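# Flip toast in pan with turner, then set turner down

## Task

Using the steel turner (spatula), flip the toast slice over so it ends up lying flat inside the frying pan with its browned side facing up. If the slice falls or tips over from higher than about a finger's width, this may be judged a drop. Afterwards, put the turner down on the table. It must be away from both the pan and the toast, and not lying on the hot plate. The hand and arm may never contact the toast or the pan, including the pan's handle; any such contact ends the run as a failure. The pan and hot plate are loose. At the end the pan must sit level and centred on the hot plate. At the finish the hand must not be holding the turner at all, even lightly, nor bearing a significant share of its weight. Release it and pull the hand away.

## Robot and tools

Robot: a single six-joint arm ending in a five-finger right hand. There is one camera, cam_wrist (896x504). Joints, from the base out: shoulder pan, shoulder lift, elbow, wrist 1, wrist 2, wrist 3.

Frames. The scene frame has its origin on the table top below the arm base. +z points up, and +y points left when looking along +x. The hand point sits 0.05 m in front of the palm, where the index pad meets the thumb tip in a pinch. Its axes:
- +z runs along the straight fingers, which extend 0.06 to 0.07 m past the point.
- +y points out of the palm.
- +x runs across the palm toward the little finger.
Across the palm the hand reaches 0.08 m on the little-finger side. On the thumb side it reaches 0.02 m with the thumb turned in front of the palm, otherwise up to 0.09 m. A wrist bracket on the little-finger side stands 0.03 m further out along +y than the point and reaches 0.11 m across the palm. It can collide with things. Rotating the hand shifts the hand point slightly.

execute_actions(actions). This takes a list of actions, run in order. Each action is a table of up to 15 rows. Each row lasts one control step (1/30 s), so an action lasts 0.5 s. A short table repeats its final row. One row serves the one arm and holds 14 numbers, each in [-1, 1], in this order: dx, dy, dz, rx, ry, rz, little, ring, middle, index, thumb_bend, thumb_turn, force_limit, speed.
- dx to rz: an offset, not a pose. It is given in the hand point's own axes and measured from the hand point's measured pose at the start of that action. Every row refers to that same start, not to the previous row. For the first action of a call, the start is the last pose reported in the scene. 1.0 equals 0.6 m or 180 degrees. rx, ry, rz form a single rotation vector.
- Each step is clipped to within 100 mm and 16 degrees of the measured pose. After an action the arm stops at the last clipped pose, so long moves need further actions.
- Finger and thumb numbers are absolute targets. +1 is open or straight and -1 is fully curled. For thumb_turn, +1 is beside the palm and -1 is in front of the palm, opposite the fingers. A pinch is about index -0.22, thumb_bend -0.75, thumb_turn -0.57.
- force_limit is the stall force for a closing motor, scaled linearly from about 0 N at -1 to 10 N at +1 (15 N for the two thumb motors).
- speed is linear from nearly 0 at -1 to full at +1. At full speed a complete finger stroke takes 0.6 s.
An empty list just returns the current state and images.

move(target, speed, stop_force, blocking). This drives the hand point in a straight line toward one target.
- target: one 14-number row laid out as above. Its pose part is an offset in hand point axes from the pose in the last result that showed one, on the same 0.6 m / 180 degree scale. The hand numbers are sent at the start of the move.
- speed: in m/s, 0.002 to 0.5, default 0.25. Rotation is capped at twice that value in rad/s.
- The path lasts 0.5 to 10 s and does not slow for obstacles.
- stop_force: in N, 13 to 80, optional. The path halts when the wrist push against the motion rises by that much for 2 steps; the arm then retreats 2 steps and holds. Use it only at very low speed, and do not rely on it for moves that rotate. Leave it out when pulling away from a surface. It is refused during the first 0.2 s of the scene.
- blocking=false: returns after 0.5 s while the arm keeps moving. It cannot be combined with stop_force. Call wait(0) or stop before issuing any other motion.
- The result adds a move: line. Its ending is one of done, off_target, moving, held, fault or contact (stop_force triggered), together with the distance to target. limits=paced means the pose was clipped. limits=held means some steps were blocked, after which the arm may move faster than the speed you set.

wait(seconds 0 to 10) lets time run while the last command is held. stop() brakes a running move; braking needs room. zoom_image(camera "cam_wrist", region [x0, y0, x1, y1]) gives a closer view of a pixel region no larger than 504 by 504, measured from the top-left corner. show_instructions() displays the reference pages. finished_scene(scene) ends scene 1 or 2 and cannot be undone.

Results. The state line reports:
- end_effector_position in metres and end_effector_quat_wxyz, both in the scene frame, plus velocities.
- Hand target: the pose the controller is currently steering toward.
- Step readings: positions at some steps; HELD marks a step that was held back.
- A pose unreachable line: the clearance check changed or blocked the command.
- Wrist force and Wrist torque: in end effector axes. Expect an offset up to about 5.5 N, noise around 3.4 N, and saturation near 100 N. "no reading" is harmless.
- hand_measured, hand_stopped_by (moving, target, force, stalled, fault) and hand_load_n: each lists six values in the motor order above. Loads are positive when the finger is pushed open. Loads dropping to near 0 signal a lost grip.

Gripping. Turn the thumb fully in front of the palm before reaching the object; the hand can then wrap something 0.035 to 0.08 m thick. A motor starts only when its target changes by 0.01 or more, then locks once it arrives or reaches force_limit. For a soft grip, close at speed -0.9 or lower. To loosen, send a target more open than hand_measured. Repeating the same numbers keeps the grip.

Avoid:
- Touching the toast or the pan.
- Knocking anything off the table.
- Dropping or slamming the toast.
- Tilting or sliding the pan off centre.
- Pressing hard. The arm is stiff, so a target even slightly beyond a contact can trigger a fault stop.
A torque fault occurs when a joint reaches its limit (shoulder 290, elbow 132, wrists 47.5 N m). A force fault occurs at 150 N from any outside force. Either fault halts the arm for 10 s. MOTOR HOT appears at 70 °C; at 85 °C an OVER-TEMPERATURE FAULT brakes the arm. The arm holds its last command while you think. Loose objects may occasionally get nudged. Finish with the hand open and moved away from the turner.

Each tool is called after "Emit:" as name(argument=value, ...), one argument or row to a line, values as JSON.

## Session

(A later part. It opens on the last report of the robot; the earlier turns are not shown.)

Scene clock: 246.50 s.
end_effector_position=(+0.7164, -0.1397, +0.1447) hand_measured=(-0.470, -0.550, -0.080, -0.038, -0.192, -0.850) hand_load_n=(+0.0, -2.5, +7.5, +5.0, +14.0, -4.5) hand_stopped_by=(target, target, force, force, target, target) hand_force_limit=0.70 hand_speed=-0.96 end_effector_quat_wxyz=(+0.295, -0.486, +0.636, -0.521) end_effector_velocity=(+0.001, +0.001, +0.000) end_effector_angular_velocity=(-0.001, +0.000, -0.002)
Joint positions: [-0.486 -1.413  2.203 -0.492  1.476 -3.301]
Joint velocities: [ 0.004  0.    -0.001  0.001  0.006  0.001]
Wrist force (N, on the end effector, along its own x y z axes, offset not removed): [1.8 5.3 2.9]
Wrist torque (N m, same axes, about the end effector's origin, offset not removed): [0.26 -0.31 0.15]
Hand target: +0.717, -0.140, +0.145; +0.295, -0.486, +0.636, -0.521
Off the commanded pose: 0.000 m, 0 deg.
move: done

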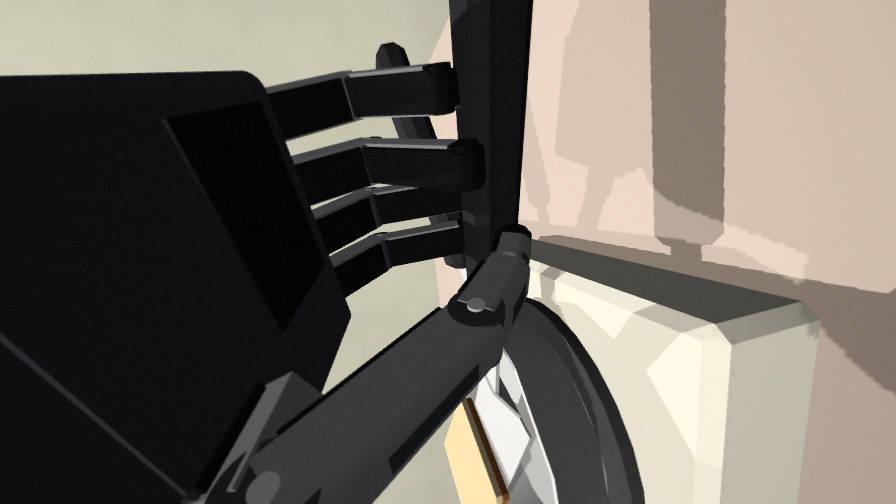

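Emit:
move(
  target=[-0.0307,0.0185,0.0113,0.0032,-0.0042,0.0158,-0.47,-0.55,-0.65,-0.7,-0.2,-0.85,0.7,-0.96],
  speed=0.03,
)

Emit:
zoom_image(
  camera="cam_wrist",
  region=[400, 340, 580, 504],
)

Scene clock: 250.50 s.
end_effector_position=(+0.7254, -0.1255, +0.1299) hand_measured=(-0.470, -0.550, -0.080, -0.038, -0.192, -0.850) hand_load_n=(+0.0, +0.0, +9.5, +7.0, +11.0, -5.0) hand_stopped_by=(target, target, force, force, target, target) hand_force_limit=0.70 hand_speed=-0.96 end_effector_quat_wxyz=(+0.315, -0.472, +0.644, -0.514) end_effector_velocity=(+0.000, +0.002, -0.002) end_effector_angular_velocity=(+0.004, -0.000, +0.002)
Joint positions: [-0.464 -1.382  2.209 -0.538  1.482 -3.245]
Joint velocities: [ 0.002  0.003  0.001 -0.002 -0.001  0.004]
Wrist force (N, on the end effector, along its own x y z axes, offset not removed): [-2.4 -0.7 1.6]
Wrist torque (N m, same axes, about the end effector's origin, offset not removed): [-0.02 0.50 0.03]
Hand target: +0.725, -0.125, +0.130; +0.315, -0.472, +0.644, -0.513
Off the commanded pose: 0.000 m, 0 deg.
move: done

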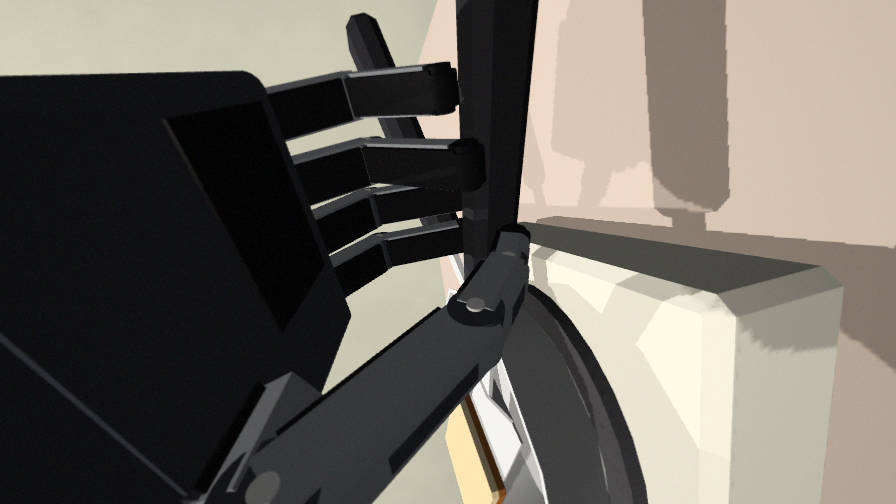

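Region (400, 340, 580, 504) of cam_wrist's 896x504 image, scaled by 2.800, with more detail than that image has; it fills the top 459 rows of this view, and the rest is white.

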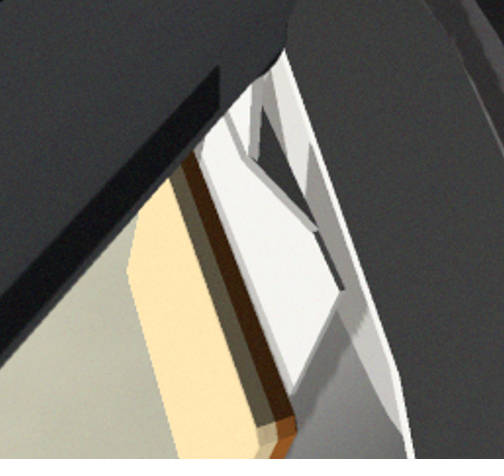

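Emit:
move(
  target=[-0.002,-0.0307,-0.0078,-0.0032,0.0042,-0.0158,-0.47,-0.55,-0.65,-0.7,-0.2,-0.85,0.7,-0.96],
  speed=0.03,
)

Emit:
zoom_image(
  camera="cam_wrist",
  region=[400, 340, 580, 504],
)

Scene clock: 253.57 s.
end_effector_position=(+0.7269, -0.1231, +0.1487) hand_measured=(-0.470, -0.550, -0.080, -0.038, -0.192, -0.850) hand_load_n=(+0.0, -2.0, +8.0, +5.0, +13.5, -5.5) hand_stopped_by=(target, target, force, force, target, target) hand_force_limit=0.70 hand_speed=-0.96 end_effector_quat_wxyz=(+0.295, -0.486, +0.636, -0.521) end_effector_velocity=(+0.001, -0.000, +0.003) end_effector_angular_velocity=(-0.005, -0.000, -0.001)
Joint positions: [-0.444 -1.406  2.184 -0.482  1.516 -3.289]
Joint velocities: [ 0.002 -0.003 -0.002  0.003  0.004 -0.003]
Wrist force (N, on the end effector, along its own x y z axes, offset not removed): [-0.6 3.6 1.5]
Wrist torque (N m, same axes, about the end effector's origin, offset not removed): [0.14 0.06 0.03]
Hand target: +0.727, -0.123, +0.149; +0.295, -0.486, +0.636, -0.521
Off the commanded pose: 0.000 m, 0 deg.
move: done

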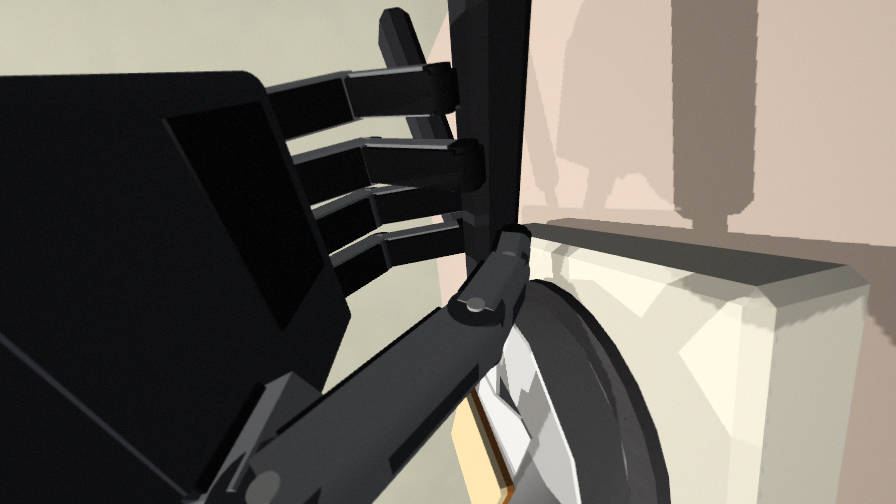

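Region (400, 340, 580, 504) of cam_wrist's 896x504 image, scaled by 2.800, with more detail than that image has; it fills the top 459 rows of this view, and the rest is white.

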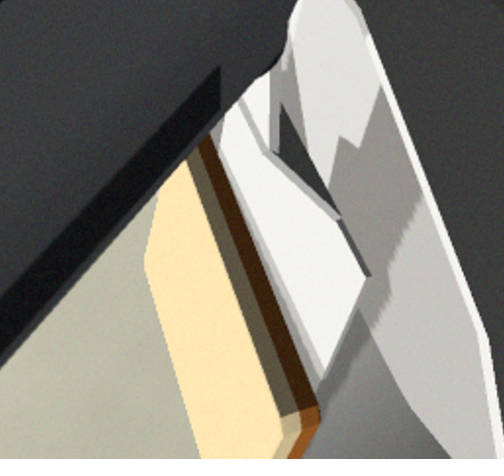

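Emit:
move(
  target=[-0.0327,-0.0013,0.0063,0,0,0,-0.47,-0.55,-0.65,-0.7,-0.2,-0.85,0.7,-0.96],
  speed=0.03,
)

Emit:
zoom_image(
  camera="cam_wrist",
  region=[400, 340, 580, 504],
)

Scene clock: 255.80 s.
end_effector_position=(+0.7373, -0.1065, +0.1458) hand_measured=(-0.470, -0.550, -0.080, -0.038, -0.192, -0.850) hand_load_n=(+0.0, -2.0, +8.0, +5.5, +13.0, -5.5) hand_stopped_by=(target, target, force, force, target, target) hand_force_limit=0.70 hand_speed=-0.96 end_effector_quat_wxyz=(+0.296, -0.486, +0.636, -0.521) end_effector_velocity=(+0.001, +0.001, -0.000) end_effector_angular_velocity=(-0.000, -0.000, -0.000)
Joint positions: [-0.403 -1.389  2.169 -0.484  1.555 -3.277]
Joint velocities: [ 0.004  0.002 -0.002 -0.001  0.004  0.001]
Wrist force (N, on the end effector, along its own x y z axes, offset not removed): [2.8 4.6 -0.4]
Wrist torque (N m, same axes, about the end effector's origin, offset not removed): [0.46 -0.04 0.15]
Hand target: +0.737, -0.106, +0.146; +0.296, -0.486, +0.636, -0.521
Off the commanded pose: 0.000 m, 0 deg.
move: done

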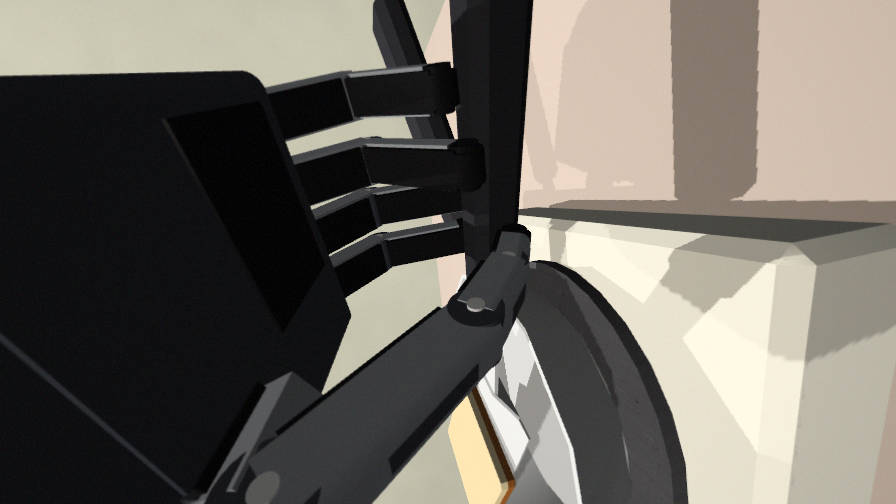

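Region (400, 340, 580, 504) of cam_wrist's 896x504 image, scaled by 2.800, with more detail than that image has; it fills the top 459 rows of this view, and the rest is white.

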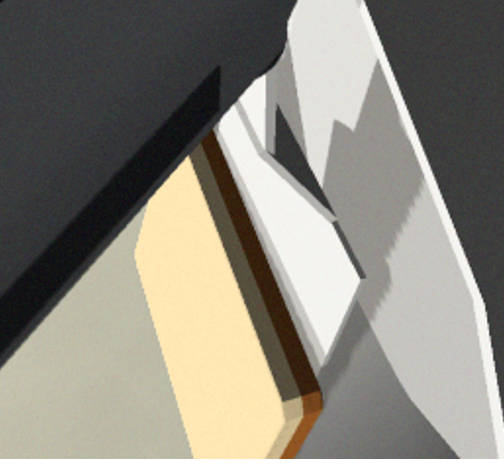

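Emit:
move(
  target=[0.0095,-0.034,-0.0112,0,0,0,-0.47,-0.55,-0.65,-0.7,-0.2,-0.85,0.7,-0.96],
  speed=0.02,
)

Emit:
zoom_image(
  camera="cam_wrist",
  region=[400, 340, 620, 504],
)

Scene clock: 261.67 s.
end_effector_position=(+0.7357, -0.1089, +0.1677) hand_measured=(-0.470, -0.550, -0.080, -0.038, -0.192, -0.850) hand_load_n=(+0.0, -2.5, +8.0, +5.0, +13.5, -5.5) hand_stopped_by=(target, target, force, force, target, target) hand_force_limit=0.70 hand_speed=-0.96 end_effector_quat_wxyz=(+0.296, -0.486, +0.636, -0.521) end_effector_velocity=(+0.000, -0.001, +0.002) end_effector_angular_velocity=(-0.001, -0.000, -0.001)
Joint positions: [-0.409 -1.42   2.156 -0.439  1.549 -3.279]
Joint velocities: [-0.001 -0.002 -0.001  0.003  0.001 -0.001]
Wrist force (N, on the end effector, along its own x y z axes, offset not removed): [-1.2 5.4 -0.3]
Wrist torque (N m, same axes, about the end effector's origin, offset not removed): [0.42 0.20 -0.12]
Hand target: +0.736, -0.109, +0.168; +0.296, -0.486, +0.636, -0.521
Off the commanded pose: 0.000 m, 0 deg.
move: done

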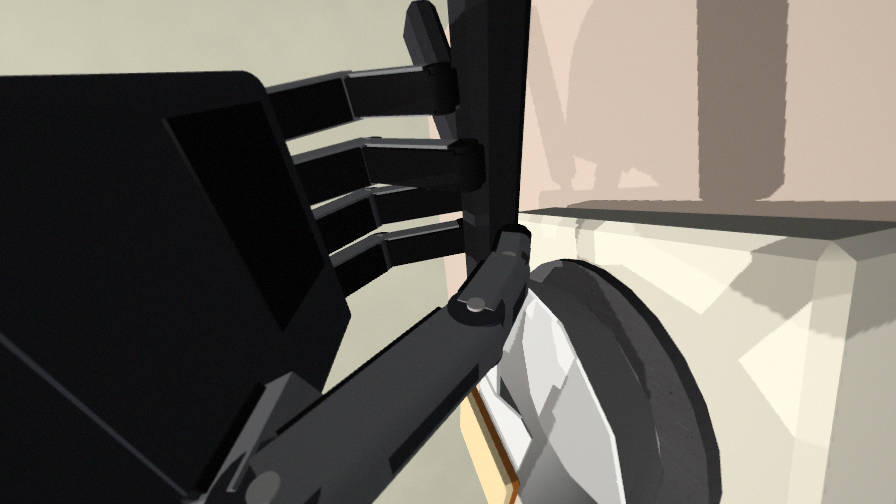

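Region (400, 340, 620, 504) of cam_wrist's 896x504 image, scaled by 2.291, with more detail than that image has; it fills the top 376 rows of this view, and the rest is white.

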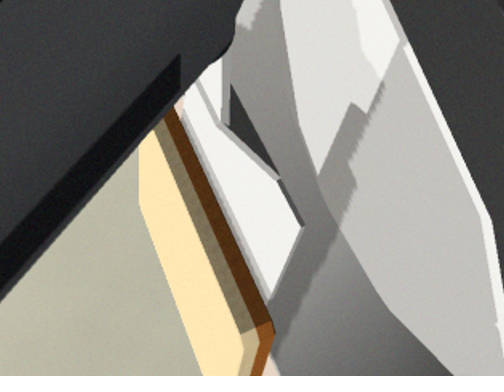

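Emit:
move(
  target=[0.0818,0.0082,-0.0145,0,0,0,-0.47,-0.55,-0.65,-0.7,-0.2,-0.85,0.7,-0.96],
  speed=0.04,
)

Emit:
zoom_image(
  camera="cam_wrist",
  region=[400, 340, 620, 504],
)

Scene clock: 265.63 s.
end_effector_position=(+0.7093, -0.1512, +0.1719) hand_measured=(-0.470, -0.550, -0.080, -0.038, -0.192, -0.850) hand_load_n=(+0.0, -2.5, +8.0, +5.0, +13.5, -5.5) hand_stopped_by=(target, target, force, force, target, target) hand_force_limit=0.70 hand_speed=-0.96 end_effector_quat_wxyz=(+0.295, -0.486, +0.636, -0.521) end_effector_velocity=(-0.001, -0.002, +0.000) end_effector_angular_velocity=(-0.000, +0.000, -0.000)
Joint positions: [-0.515 -1.458  2.192 -0.435  1.447 -3.31 ]
Joint velocities: [-0.004 -0.001  0.001  0.001 -0.004 -0.002]
Wrist force (N, on the end effector, along its own x y z axes, offset not removed): [0.0 5.1 2.2]
Wrist torque (N m, same axes, about the end effector's origin, offset not removed): [0.32 0.01 0.09]
Hand target: +0.709, -0.151, +0.172; +0.295, -0.486, +0.636, -0.521
Off the commanded pose: 0.000 m, 0 deg.
move: done

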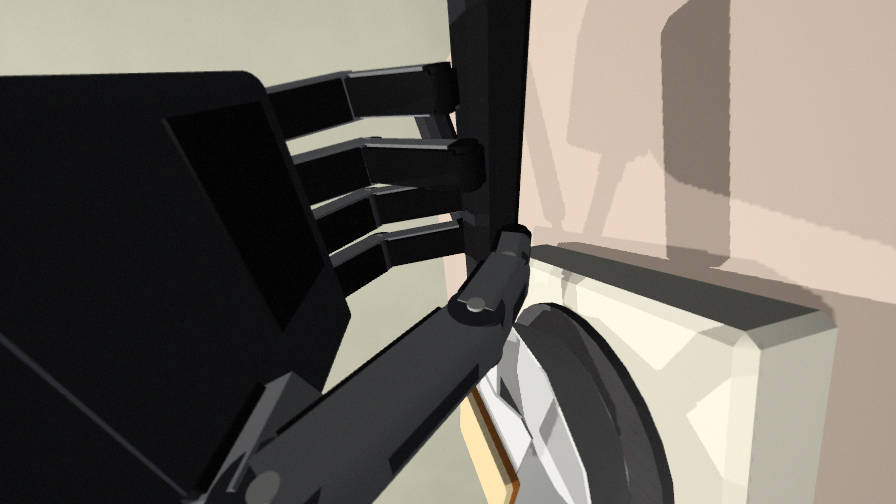

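Region (400, 340, 620, 504) of cam_wrist's 896x504 image, scaled by 2.291, with more detail than that image has; it fills the top 376 rows of this view, and the rest is white.

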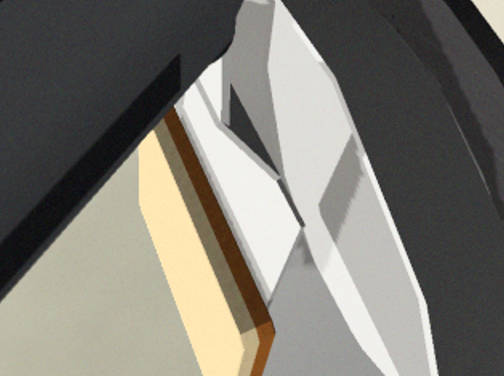

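Emit:
move(
  target=[0,-0.008,-0.002,-0.0075,0.0099,-0.0368,-0.47,-0.55,-0.65,-0.7,-0.2,-0.85,0.7,-0.96],
  speed=0.04,
)

Emit:
move(
  target=[-0.0245,-0.001,0.0048,0,0,0,-0.47,-0.55,-0.65,-0.7,-0.2,-0.85,0.7,-0.96],
  speed=0.02,
)

Emit:
zoom_image(
  camera="cam_wrist",
  region=[400, 340, 620, 504],
)

Scene clock: 269.33 s.
end_effector_position=(+0.7097, -0.1506, +0.1768) hand_measured=(-0.470, -0.550, -0.080, -0.038, -0.192, -0.850) hand_load_n=(+0.0, -2.5, +8.0, +5.0, +13.5, -5.5) hand_stopped_by=(target, target, force, force, target, target) hand_force_limit=0.70 hand_speed=-0.96 end_effector_quat_wxyz=(+0.250, -0.517, +0.618, -0.537) end_effector_velocity=(+0.000, +0.000, +0.000) end_effector_angular_velocity=(-0.009, +0.005, +0.001)
Joint positions: [-0.477 -1.458  2.167 -0.395  1.519 -3.414]
Joint velocities: [ 0.004  0.001 -0.002  0.003  0.005 -0.01 ]
Wrist force (N, on the end effector, along its own x y z axes, offset not removed): [-0.7 4.2 0.9]
Wrist torque (N m, same axes, about the end effector's origin, offset not removed): [0.24 0.11 -0.01]
Hand target: +0.710, -0.151, +0.177; +0.249, -0.517, +0.618, -0.537
Off the commanded pose: 0.000 m, 0 deg.
move: done

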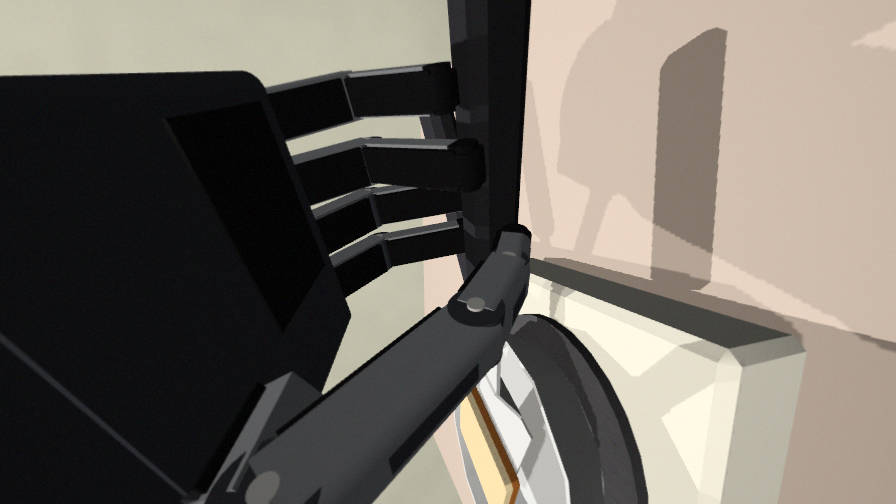

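Scene clock: 270.33 s.
end_effector_position=(+0.7174, -0.1385, +0.1729) hand_measured=(-0.470, -0.550, -0.080, -0.038, -0.192, -0.850) hand_load_n=(+0.0, -2.5, +8.0, +5.0, +13.5, -5.5) hand_stopped_by=(target, target, force, force, target, target) hand_force_limit=0.70 hand_speed=-0.96 end_effector_quat_wxyz=(+0.250, -0.517, +0.618, -0.537) end_effector_velocity=(+0.001, +0.002, +0.000) end_effector_angular_velocity=(+0.000, +0.000, +0.000)
Joint positions: [-0.447 -1.443  2.159 -0.402  1.548 -3.405]
Joint velocities: [ 0.004  0.001 -0.001  0.001  0.004  0.001]
Wrist force (N, on the end effector, along its own x y z axes, offset not removed): [-1.7 3.9 2.2]
Wrist torque (N m, same axes, about the end effector's origin, offset not removed): [0.07 0.18 -0.04]
Hand target: +0.717, -0.138, +0.173; +0.250, -0.517, +0.618, -0.537
Off the commanded pose: 0.000 m, 0 deg.
move: done

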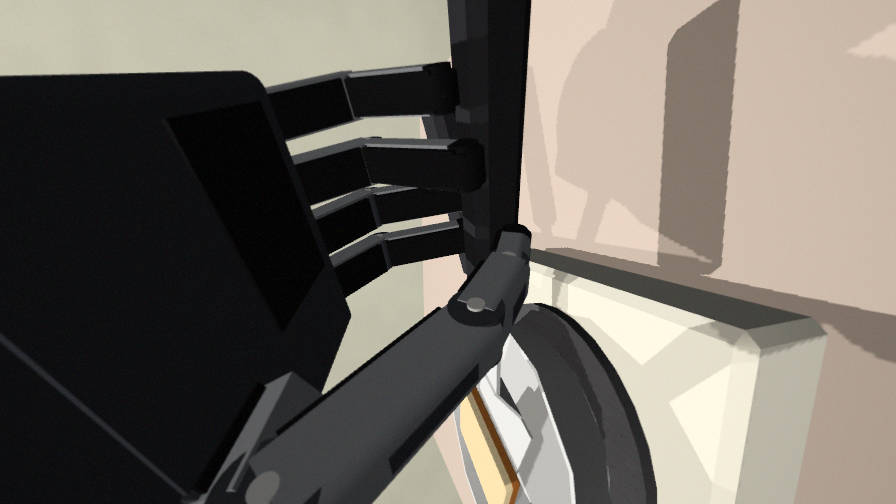

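Region (400, 340, 620, 504) of cam_wrist's 896x504 image, scaled by 2.291, with more detail than that image has; it fills the top 376 rows of this view, and the rest is white.

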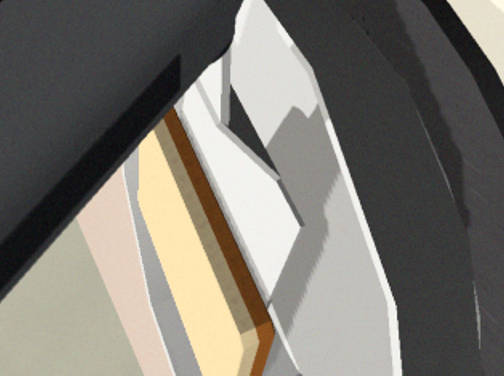

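Emit:
move(
  target=[-0.0245,-0.001,0.0048,0,0,0,-0.47,-0.55,-0.65,-0.7,-0.2,-0.85,0.7,-0.96],
  speed=0.02,
)

Emit:
zoom_image(
  camera="cam_wrist",
  region=[400, 340, 620, 504],
)

Scene clock: 272.53 s.
end_effector_position=(+0.7250, -0.1264, +0.1690) hand_measured=(-0.470, -0.550, -0.080, -0.038, -0.192, -0.850) hand_load_n=(+0.0, -2.5, +8.0, +5.0, +13.5, -5.5) hand_stopped_by=(target, target, force, force, target, target) hand_force_limit=0.70 hand_speed=-0.96 end_effector_quat_wxyz=(+0.250, -0.517, +0.618, -0.537) end_effector_velocity=(+0.001, +0.001, -0.000) end_effector_angular_velocity=(-0.001, -0.001, +0.000)
Joint positions: [-0.417 -1.429  2.15  -0.408  1.576 -3.396]
Joint velocities: [ 0.004  0.002 -0.001 -0.001  0.004  0.001]
Wrist force (N, on the end effector, along its own x y z axes, offset not removed): [-2.6 3.1 1.6]
Wrist torque (N m, same axes, about the end effector's origin, offset not removed): [0.02 0.37 -0.15]
Hand target: +0.725, -0.126, +0.169; +0.250, -0.517, +0.618, -0.537
Off the commanded pose: 0.000 m, 0 deg.
move: done

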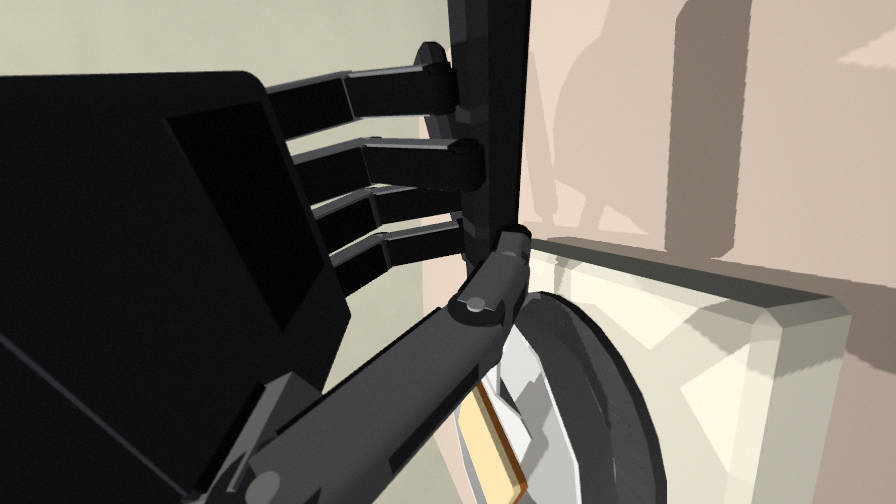

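Region (400, 340, 620, 504) of cam_wrist's 896x504 image, scaled by 2.291, with more detail than that image has; it fills the top 376 rows of this view, and the rest is white.

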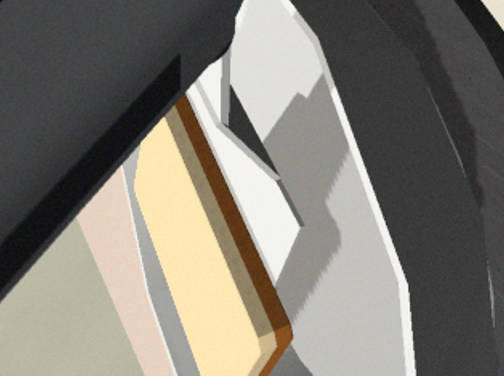

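Emit:
move(
  target=[-0.0247,-0.1123,-0.0252,-0.0162,0.0212,-0.0788,-0.47,-0.55,-0.65,-0.7,-0.2,-0.85,0.7,-0.96],
  speed=0.07,
)

Emit:
zoom_image(
  camera="cam_wrist",
  region=[400, 340, 620, 504],
)

Scene clock: 276.53 s.
end_effector_position=(+0.7420, -0.0992, +0.2320) hand_measured=(-0.470, -0.550, -0.080, -0.038, -0.192, -0.850) hand_load_n=(+0.0, -2.0, +8.0, +5.0, +13.5, -5.0) hand_stopped_by=(target, target, force, force, target, target) hand_force_limit=0.70 hand_speed=-0.96 end_effector_quat_wxyz=(-0.148, +0.577, -0.571, +0.565) end_effector_velocity=(+0.001, +0.000, +0.002) end_effector_angular_velocity=(-0.006, +0.003, -0.001)
Joint positions: [-0.279 -1.443  2.017 -0.231  1.786 -3.596]
Joint velocities: [ 0.003  0.    -0.004  0.004  0.005 -0.005]
Wrist force (N, on the end effector, along its own x y z axes, offset not removed): [-2.0 5.4 2.2]
Wrist torque (N m, same axes, about the end effector's origin, offset not removed): [0.39 0.17 0.01]
Hand target: +0.742, -0.099, +0.232; -0.148, +0.578, -0.571, +0.565
Off the commanded pose: 0.000 m, 0 deg.
move: done

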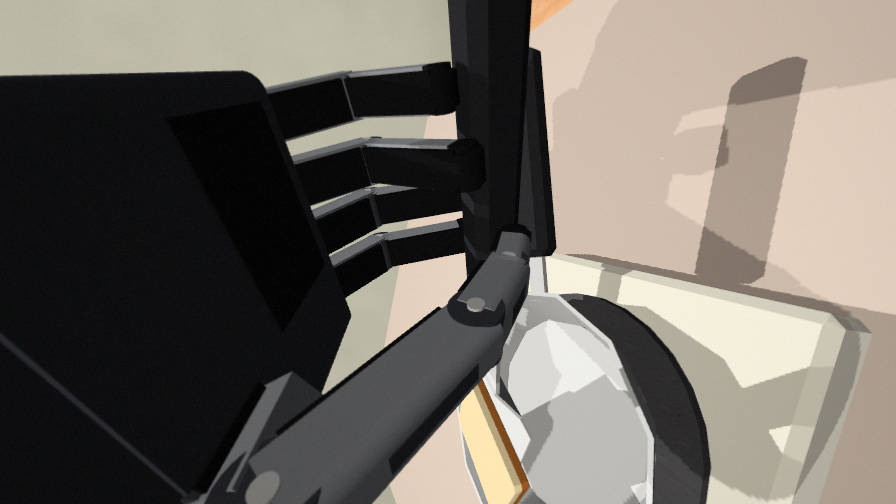

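Region (400, 340, 620, 504) of cam_wrist's 896x504 image, scaled by 2.291, with more detail than that image has; it fills the top 376 rows of this view, and the rest is white.

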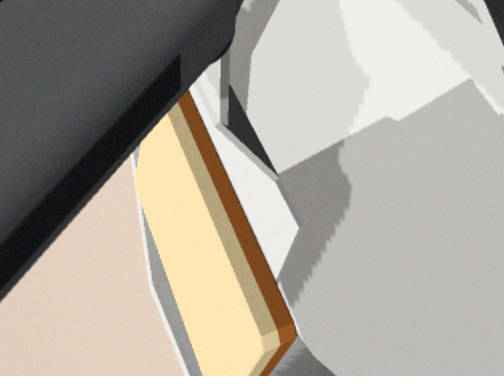

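Emit:
move(
  target=[-0.023,-0.0928,-0.0202,-0.0162,0.0212,-0.0788,-0.47,-0.55,-0.65,-0.7,-0.2,-0.85,0.7,-0.96],
  speed=0.07,
)

Emit:
zoom_image(
  camera="cam_wrist",
  region=[400, 340, 620, 504],
)

Scene clock: 281.20 s.
end_effector_position=(+0.7634, -0.0650, +0.2744) hand_measured=(-0.470, -0.550, -0.080, -0.038, -0.192, -0.850) hand_load_n=(+0.0, -2.0, +8.0, +5.0, +13.0, -5.0) hand_stopped_by=(target, target, force, force, target, target) hand_force_limit=0.70 hand_speed=-0.96 end_effector_quat_wxyz=(-0.044, +0.628, -0.514, +0.583) end_effector_velocity=(+0.001, +0.001, +0.001) end_effector_angular_velocity=(-0.007, +0.005, -0.000)
Joint positions: [-0.143 -1.397  1.885 -0.121  1.997 -3.789]
Joint velocities: [ 0.004  0.003 -0.005  0.003  0.007 -0.007]
Wrist force (N, on the end effector, along its own x y z axes, offset not removed): [-2.4 6.0 1.5]
Wrist torque (N m, same axes, about the end effector's origin, offset not removed): [0.55 0.17 0.00]
Hand target: +0.763, -0.065, +0.275; -0.043, +0.628, -0.514, +0.583
Off the commanded pose: 0.000 m, 0 deg.
move: done

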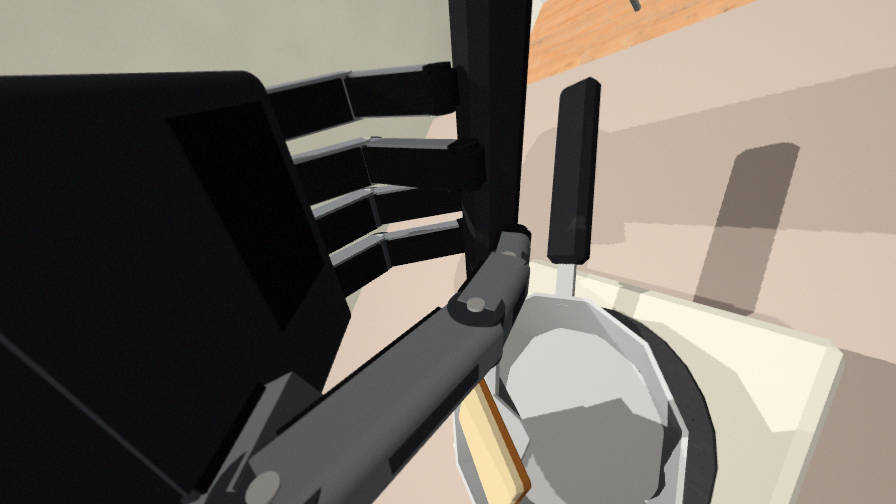

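Region (400, 340, 620, 504) of cam_wrist's 896x504 image, scaled by 2.291, with more detail than that image has; it fills the top 376 rows of this view, and the rest is white.

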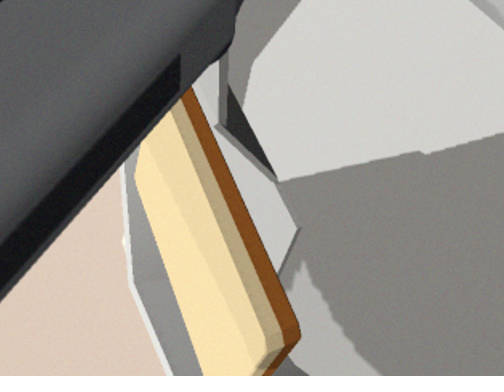

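Emit:
execute_actions(
  actions=[],
)

Scene clock: 286.13 s.
end_effector_position=(+0.7635, -0.0649, +0.2745) hand_measured=(-0.470, -0.550, -0.080, -0.038, -0.192, -0.850) hand_load_n=(+0.0, -2.0, +8.0, +5.0, +13.0, -5.0) hand_stopped_by=(target, target, force, force, target, target) hand_force_limit=0.70 hand_speed=-0.96 end_effector_quat_wxyz=(-0.043, +0.628, -0.514, +0.583) end_effector_velocity=(+0.000, -0.000, +0.001) end_effector_angular_velocity=(+0.000, -0.003, -0.001)
Joint positions: [-0.142 -1.396  1.885 -0.121  1.998 -3.79 ]
Joint velocities: [ 0.    -0.001 -0.    -0.001  0.     0.001]
Wrist force (N, on the end effector, along its own x y z axes, offset not removed): [-0.5 3.4 3.8]
Wrist torque (N m, same axes, about the end effector's origin, offset not removed): [0.02 -0.17 0.19]
Hand target: +0.763, -0.065, +0.275; -0.043, +0.628, -0.514, +0.583
Off the commanded pose: 0.000 m, 0 deg.

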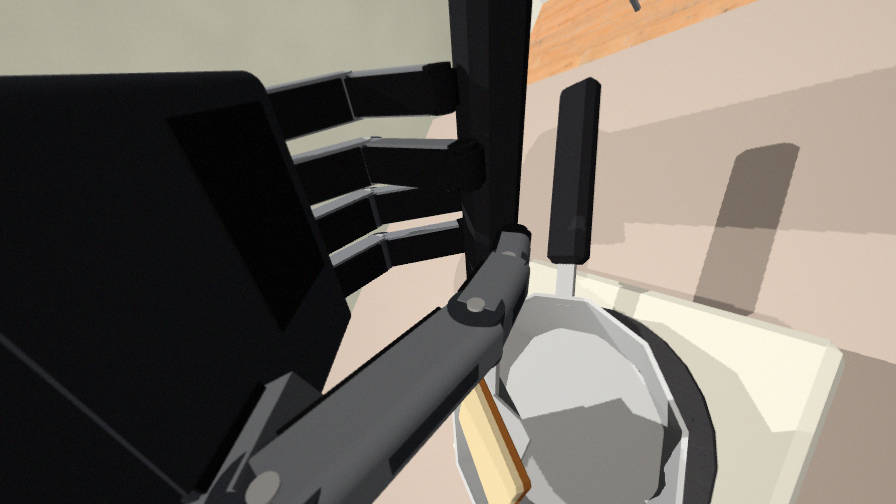

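Emit:
move(
  target=[-0.0243,-0.1103,-0.0246,-0.0162,0.0212,-0.0788,-0.47,-0.55,-0.65,-0.7,-0.2,-0.85,0.7,-0.96],
  speed=0.08,
)

Emit:
zoom_image(
  camera="cam_wrist",
  region=[400,300,700,504],
)

Scene clock: 290.90 s.
end_effector_position=(+0.7943, -0.0157, +0.3123) hand_measured=(-0.470, -0.550, -0.080, -0.038, -0.192, -0.850) hand_load_n=(+0.0, -2.0, +8.0, +5.0, +13.5, -5.0) hand_stopped_by=(target, target, force, force, target, target) hand_force_limit=0.70 hand_speed=-0.96 end_effector_quat_wxyz=(+0.062, +0.668, -0.448, +0.591) end_effector_velocity=(+0.001, +0.001, +0.002) end_effector_angular_velocity=(-0.006, +0.003, -0.000)
Joint positions: [-0.003 -1.308  1.728 -0.03   2.211 -3.982]
Joint velocities: [ 0.003  0.002 -0.005  0.002  0.005 -0.006]
Wrist force (N, on the end effector, along its own x y z axes, offset not removed): [-1.9 3.8 -1.4]
Wrist torque (N m, same axes, about the end effector's origin, offset not removed): [0.43 0.12 -0.05]
Hand target: +0.794, -0.016, +0.312; +0.062, +0.668, -0.448, +0.591
Off the commanded pose: 0.000 m, 0 deg.
move: done

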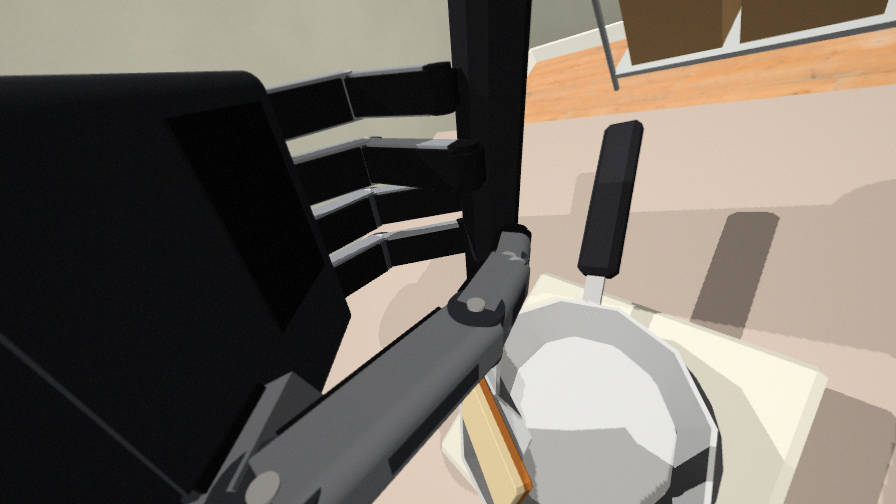

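Region (400, 300, 700, 504) of cam_wrist's 896x504 image, scaled by 1.680, with more detail than that image has; it fills the top 343 rows of this view, and the rest is white.

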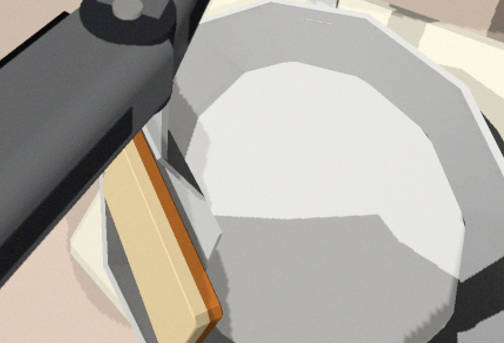

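Emit:
move(
  target=[-0.0108,0.0319,0.0108,0,0,0,-0.47,-0.55,-0.65,-0.7,-0.2,-0.85,0.7,-0.96],
  speed=0.03,
)

Emit:
zoom_image(
  camera="cam_wrist",
  region=[400,300,700,504],
)

Scene clock: 293.43 s.
end_effector_position=(+0.7869, -0.0275, +0.2965) hand_measured=(-0.470, -0.550, -0.080, -0.038, -0.192, -0.850) hand_load_n=(+0.0, -1.5, +8.5, +5.5, +12.5, -5.0) hand_stopped_by=(target, target, force, force, target, target) hand_force_limit=0.70 hand_speed=-0.96 end_effector_quat_wxyz=(+0.062, +0.668, -0.448, +0.591) end_effector_velocity=(-0.001, -0.001, -0.002) end_effector_angular_velocity=(-0.000, -0.000, -0.000)
Joint positions: [-0.022 -1.314  1.765 -0.067  2.193 -3.991]
Joint velocities: [-0.002 -0.     0.004 -0.005 -0.001 -0.001]
Wrist force (N, on the end effector, along its own x y z axes, offset not removed): [-2.4 3.4 3.9]
Wrist torque (N m, same axes, about the end effector's origin, offset not removed): [0.08 0.01 0.07]
Hand target: +0.787, -0.028, +0.296; +0.062, +0.668, -0.448, +0.591
Off the commanded pose: 0.000 m, 0 deg.
move: done

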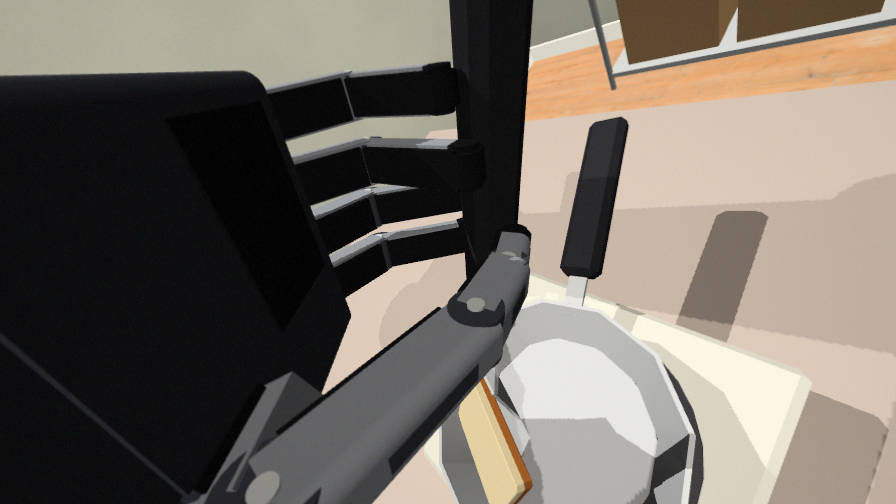

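Region (400, 300, 700, 504) of cam_wrist's 896x504 image, scaled by 1.680, with more detail than that image has; it fills the top 343 rows of this view, and the rest is white.

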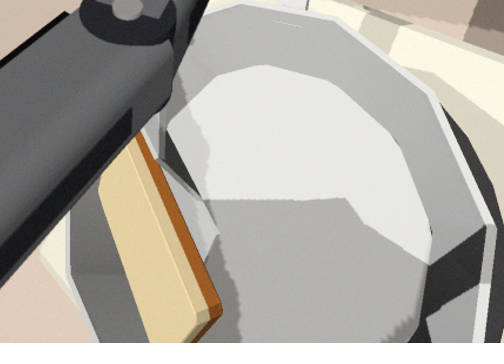

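Emit:
move(
  target=[-0.0262,-0.1100,-0.0242,-0.0162,0.0212,-0.0788,-0.47,-0.55,-0.65,-0.7,-0.2,-0.85,0.7,-0.96],
  speed=0.06,
)

Emit:
zoom_image(
  camera="cam_wrist",
  region=[400,300,700,504],
)

Scene clock: 298.20 s.
end_effector_position=(+0.8220, +0.0286, +0.3168) hand_measured=(-0.470, -0.550, -0.080, -0.038, -0.192, -0.850) hand_load_n=(+0.0, -3.0, +8.0, +4.5, +13.5, -4.5) hand_stopped_by=(target, target, force, force, target, target) hand_force_limit=0.70 hand_speed=-0.96 end_effector_quat_wxyz=(+0.166, +0.696, -0.375, +0.589) end_effector_velocity=(+0.001, +0.001, +0.000) end_effector_angular_velocity=(-0.006, +0.002, -0.001)
Joint positions: [ 0.101 -1.198  1.612 -0.021  2.387 -4.197]
Joint velocities: [ 0.003  0.003 -0.004 -0.001  0.006 -0.006]
Wrist force (N, on the end effector, along its own x y z axes, offset not removed): [-2.5 6.6 -0.1]
Wrist torque (N m, same axes, about the end effector's origin, offset not removed): [0.63 0.36 -0.06]
Hand target: +0.822, +0.029, +0.317; +0.166, +0.696, -0.375, +0.589
Off the commanded pose: 0.000 m, 0 deg.
move: done

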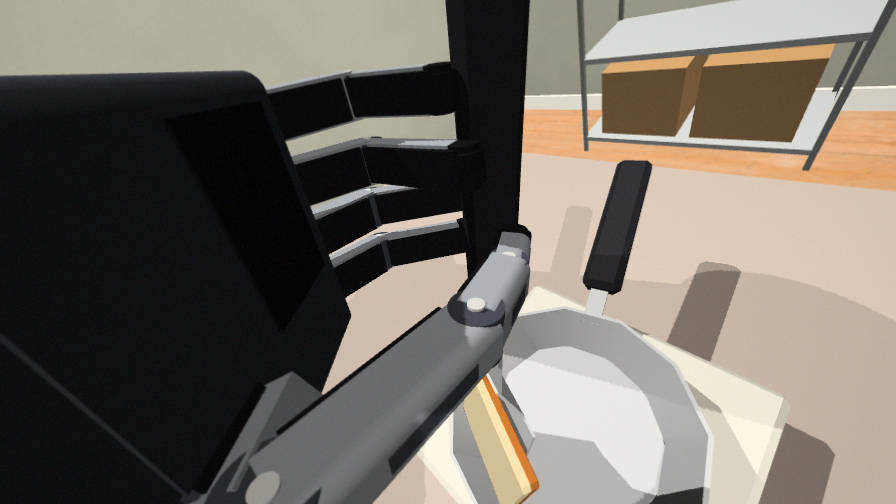

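Region (400, 300, 700, 504) of cam_wrist's 896x504 image, scaled by 1.680, with more detail than that image has; it fills the top 343 rows of this view, and the rest is white.

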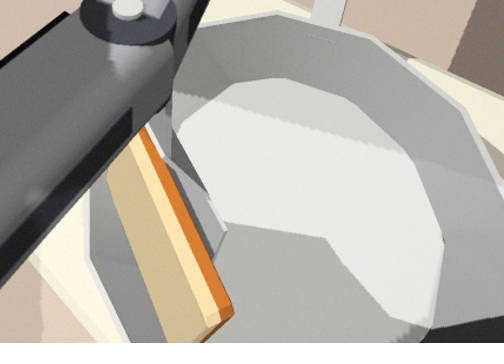

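Emit:
move(
  target=[-0.005,0.0178,0.0058,0,0,0,-0.47,-0.55,-0.65,-0.7,-0.2,-0.85,0.7,-0.96],
  speed=0.02,
)

Emit:
zoom_image(
  camera="cam_wrist",
  region=[400,300,700,504],
)

Scene clock: 300.97 s.
end_effector_position=(+0.8168, +0.0203, +0.3109) hand_measured=(-0.470, -0.550, -0.080, -0.038, -0.192, -0.850) hand_load_n=(+0.0, -1.5, +8.5, +5.5, +12.0, -4.0) hand_stopped_by=(target, target, force, force, target, target) hand_force_limit=0.70 hand_speed=-0.96 end_effector_quat_wxyz=(+0.166, +0.696, -0.375, +0.589) end_effector_velocity=(-0.001, -0.002, -0.002) end_effector_angular_velocity=(+0.000, +0.002, -0.000)
Joint positions: [ 0.09  -1.207  1.635 -0.04   2.376 -4.203]
Joint velocities: [-0.002  0.     0.004 -0.003 -0.002 -0.001]
Wrist force (N, on the end effector, along its own x y z axes, offset not removed): [-4.3 1.9 1.0]
Wrist torque (N m, same axes, about the end effector's origin, offset not removed): [0.00 0.38 -0.03]
Hand target: +0.817, +0.020, +0.311; +0.166, +0.696, -0.375, +0.589
Off the commanded pose: 0.000 m, 0 deg.
move: done

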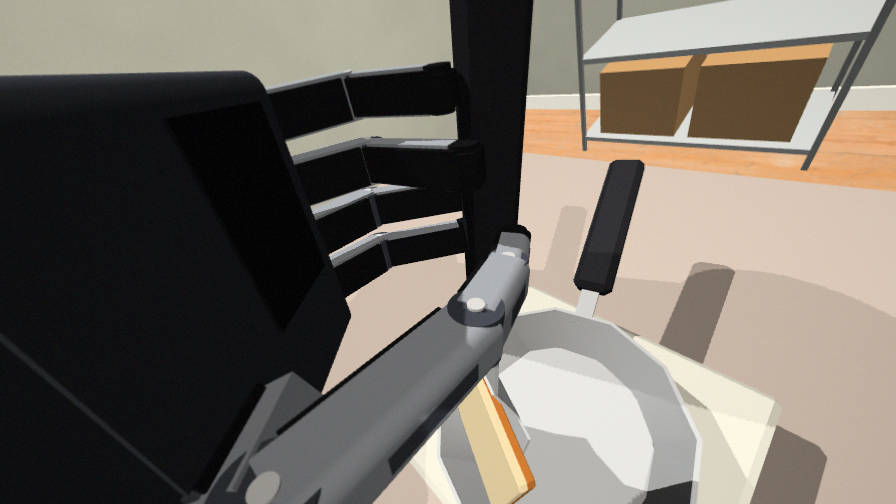

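Region (400, 300, 700, 504) of cam_wrist's 896x504 image, scaled by 1.680, with more detail than that image has; it fills the top 343 rows of this view, and the rest is white.

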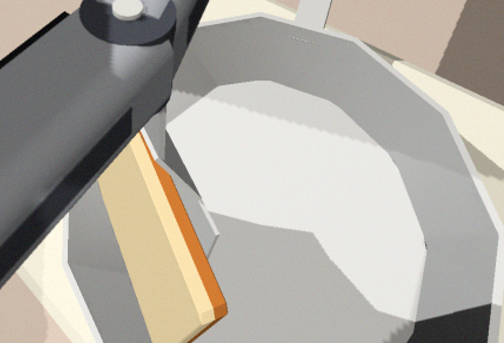

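Emit:
move(
  target=[-0.0224,-0.068,-0.0137,-0.0108,0.0141,-0.0526,-0.47,-0.55,-0.65,-0.7,-0.2,-0.85,0.7,-0.96],
  speed=0.05,
)

Emit:
zoom_image(
  camera="cam_wrist",
  region=[400,300,700,504],
)

Scene clock: 304.60 s.
end_effector_position=(+0.8399, +0.0573, +0.3089) hand_measured=(-0.470, -0.550, -0.080, -0.038, -0.192, -0.850) hand_load_n=(+0.0, -2.5, +8.5, +5.0, +13.0, -4.5) hand_stopped_by=(target, target, force, force, target, target) hand_force_limit=0.70 hand_speed=-0.96 end_effector_quat_wxyz=(+0.234, +0.709, -0.323, +0.582) end_effector_velocity=(+0.000, +0.001, +0.001) end_effector_angular_velocity=(-0.005, +0.003, -0.000)
Joint positions: [ 0.157 -1.121  1.549 -0.051  2.487 -4.36 ]
Joint velocities: [ 0.002  0.002 -0.003  0.001  0.004 -0.006]
Wrist force (N, on the end effector, along its own x y z axes, offset not removed): [-0.1 3.5 2.5]
Wrist torque (N m, same axes, about the end effector's origin, offset not removed): [0.11 -0.10 -0.03]
Hand target: +0.840, +0.057, +0.309; +0.234, +0.709, -0.323, +0.582
Off the commanded pose: 0.000 m, 0 deg.
move: done

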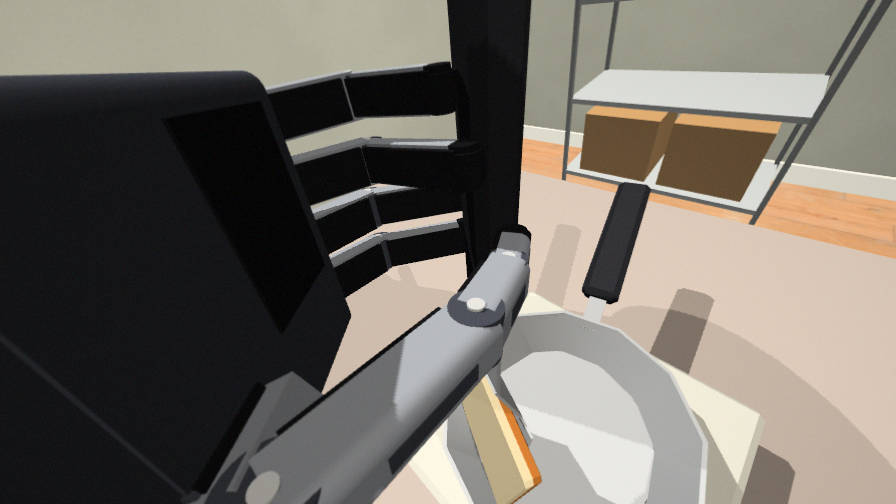

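Region (400, 300, 700, 504) of cam_wrist's 896x504 image, scaled by 1.680, with more detail than that image has; it fills the top 343 rows of this view, and the rest is white.

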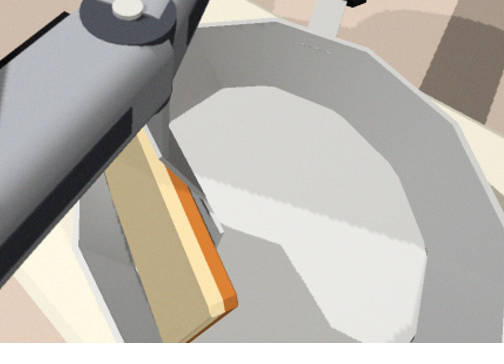

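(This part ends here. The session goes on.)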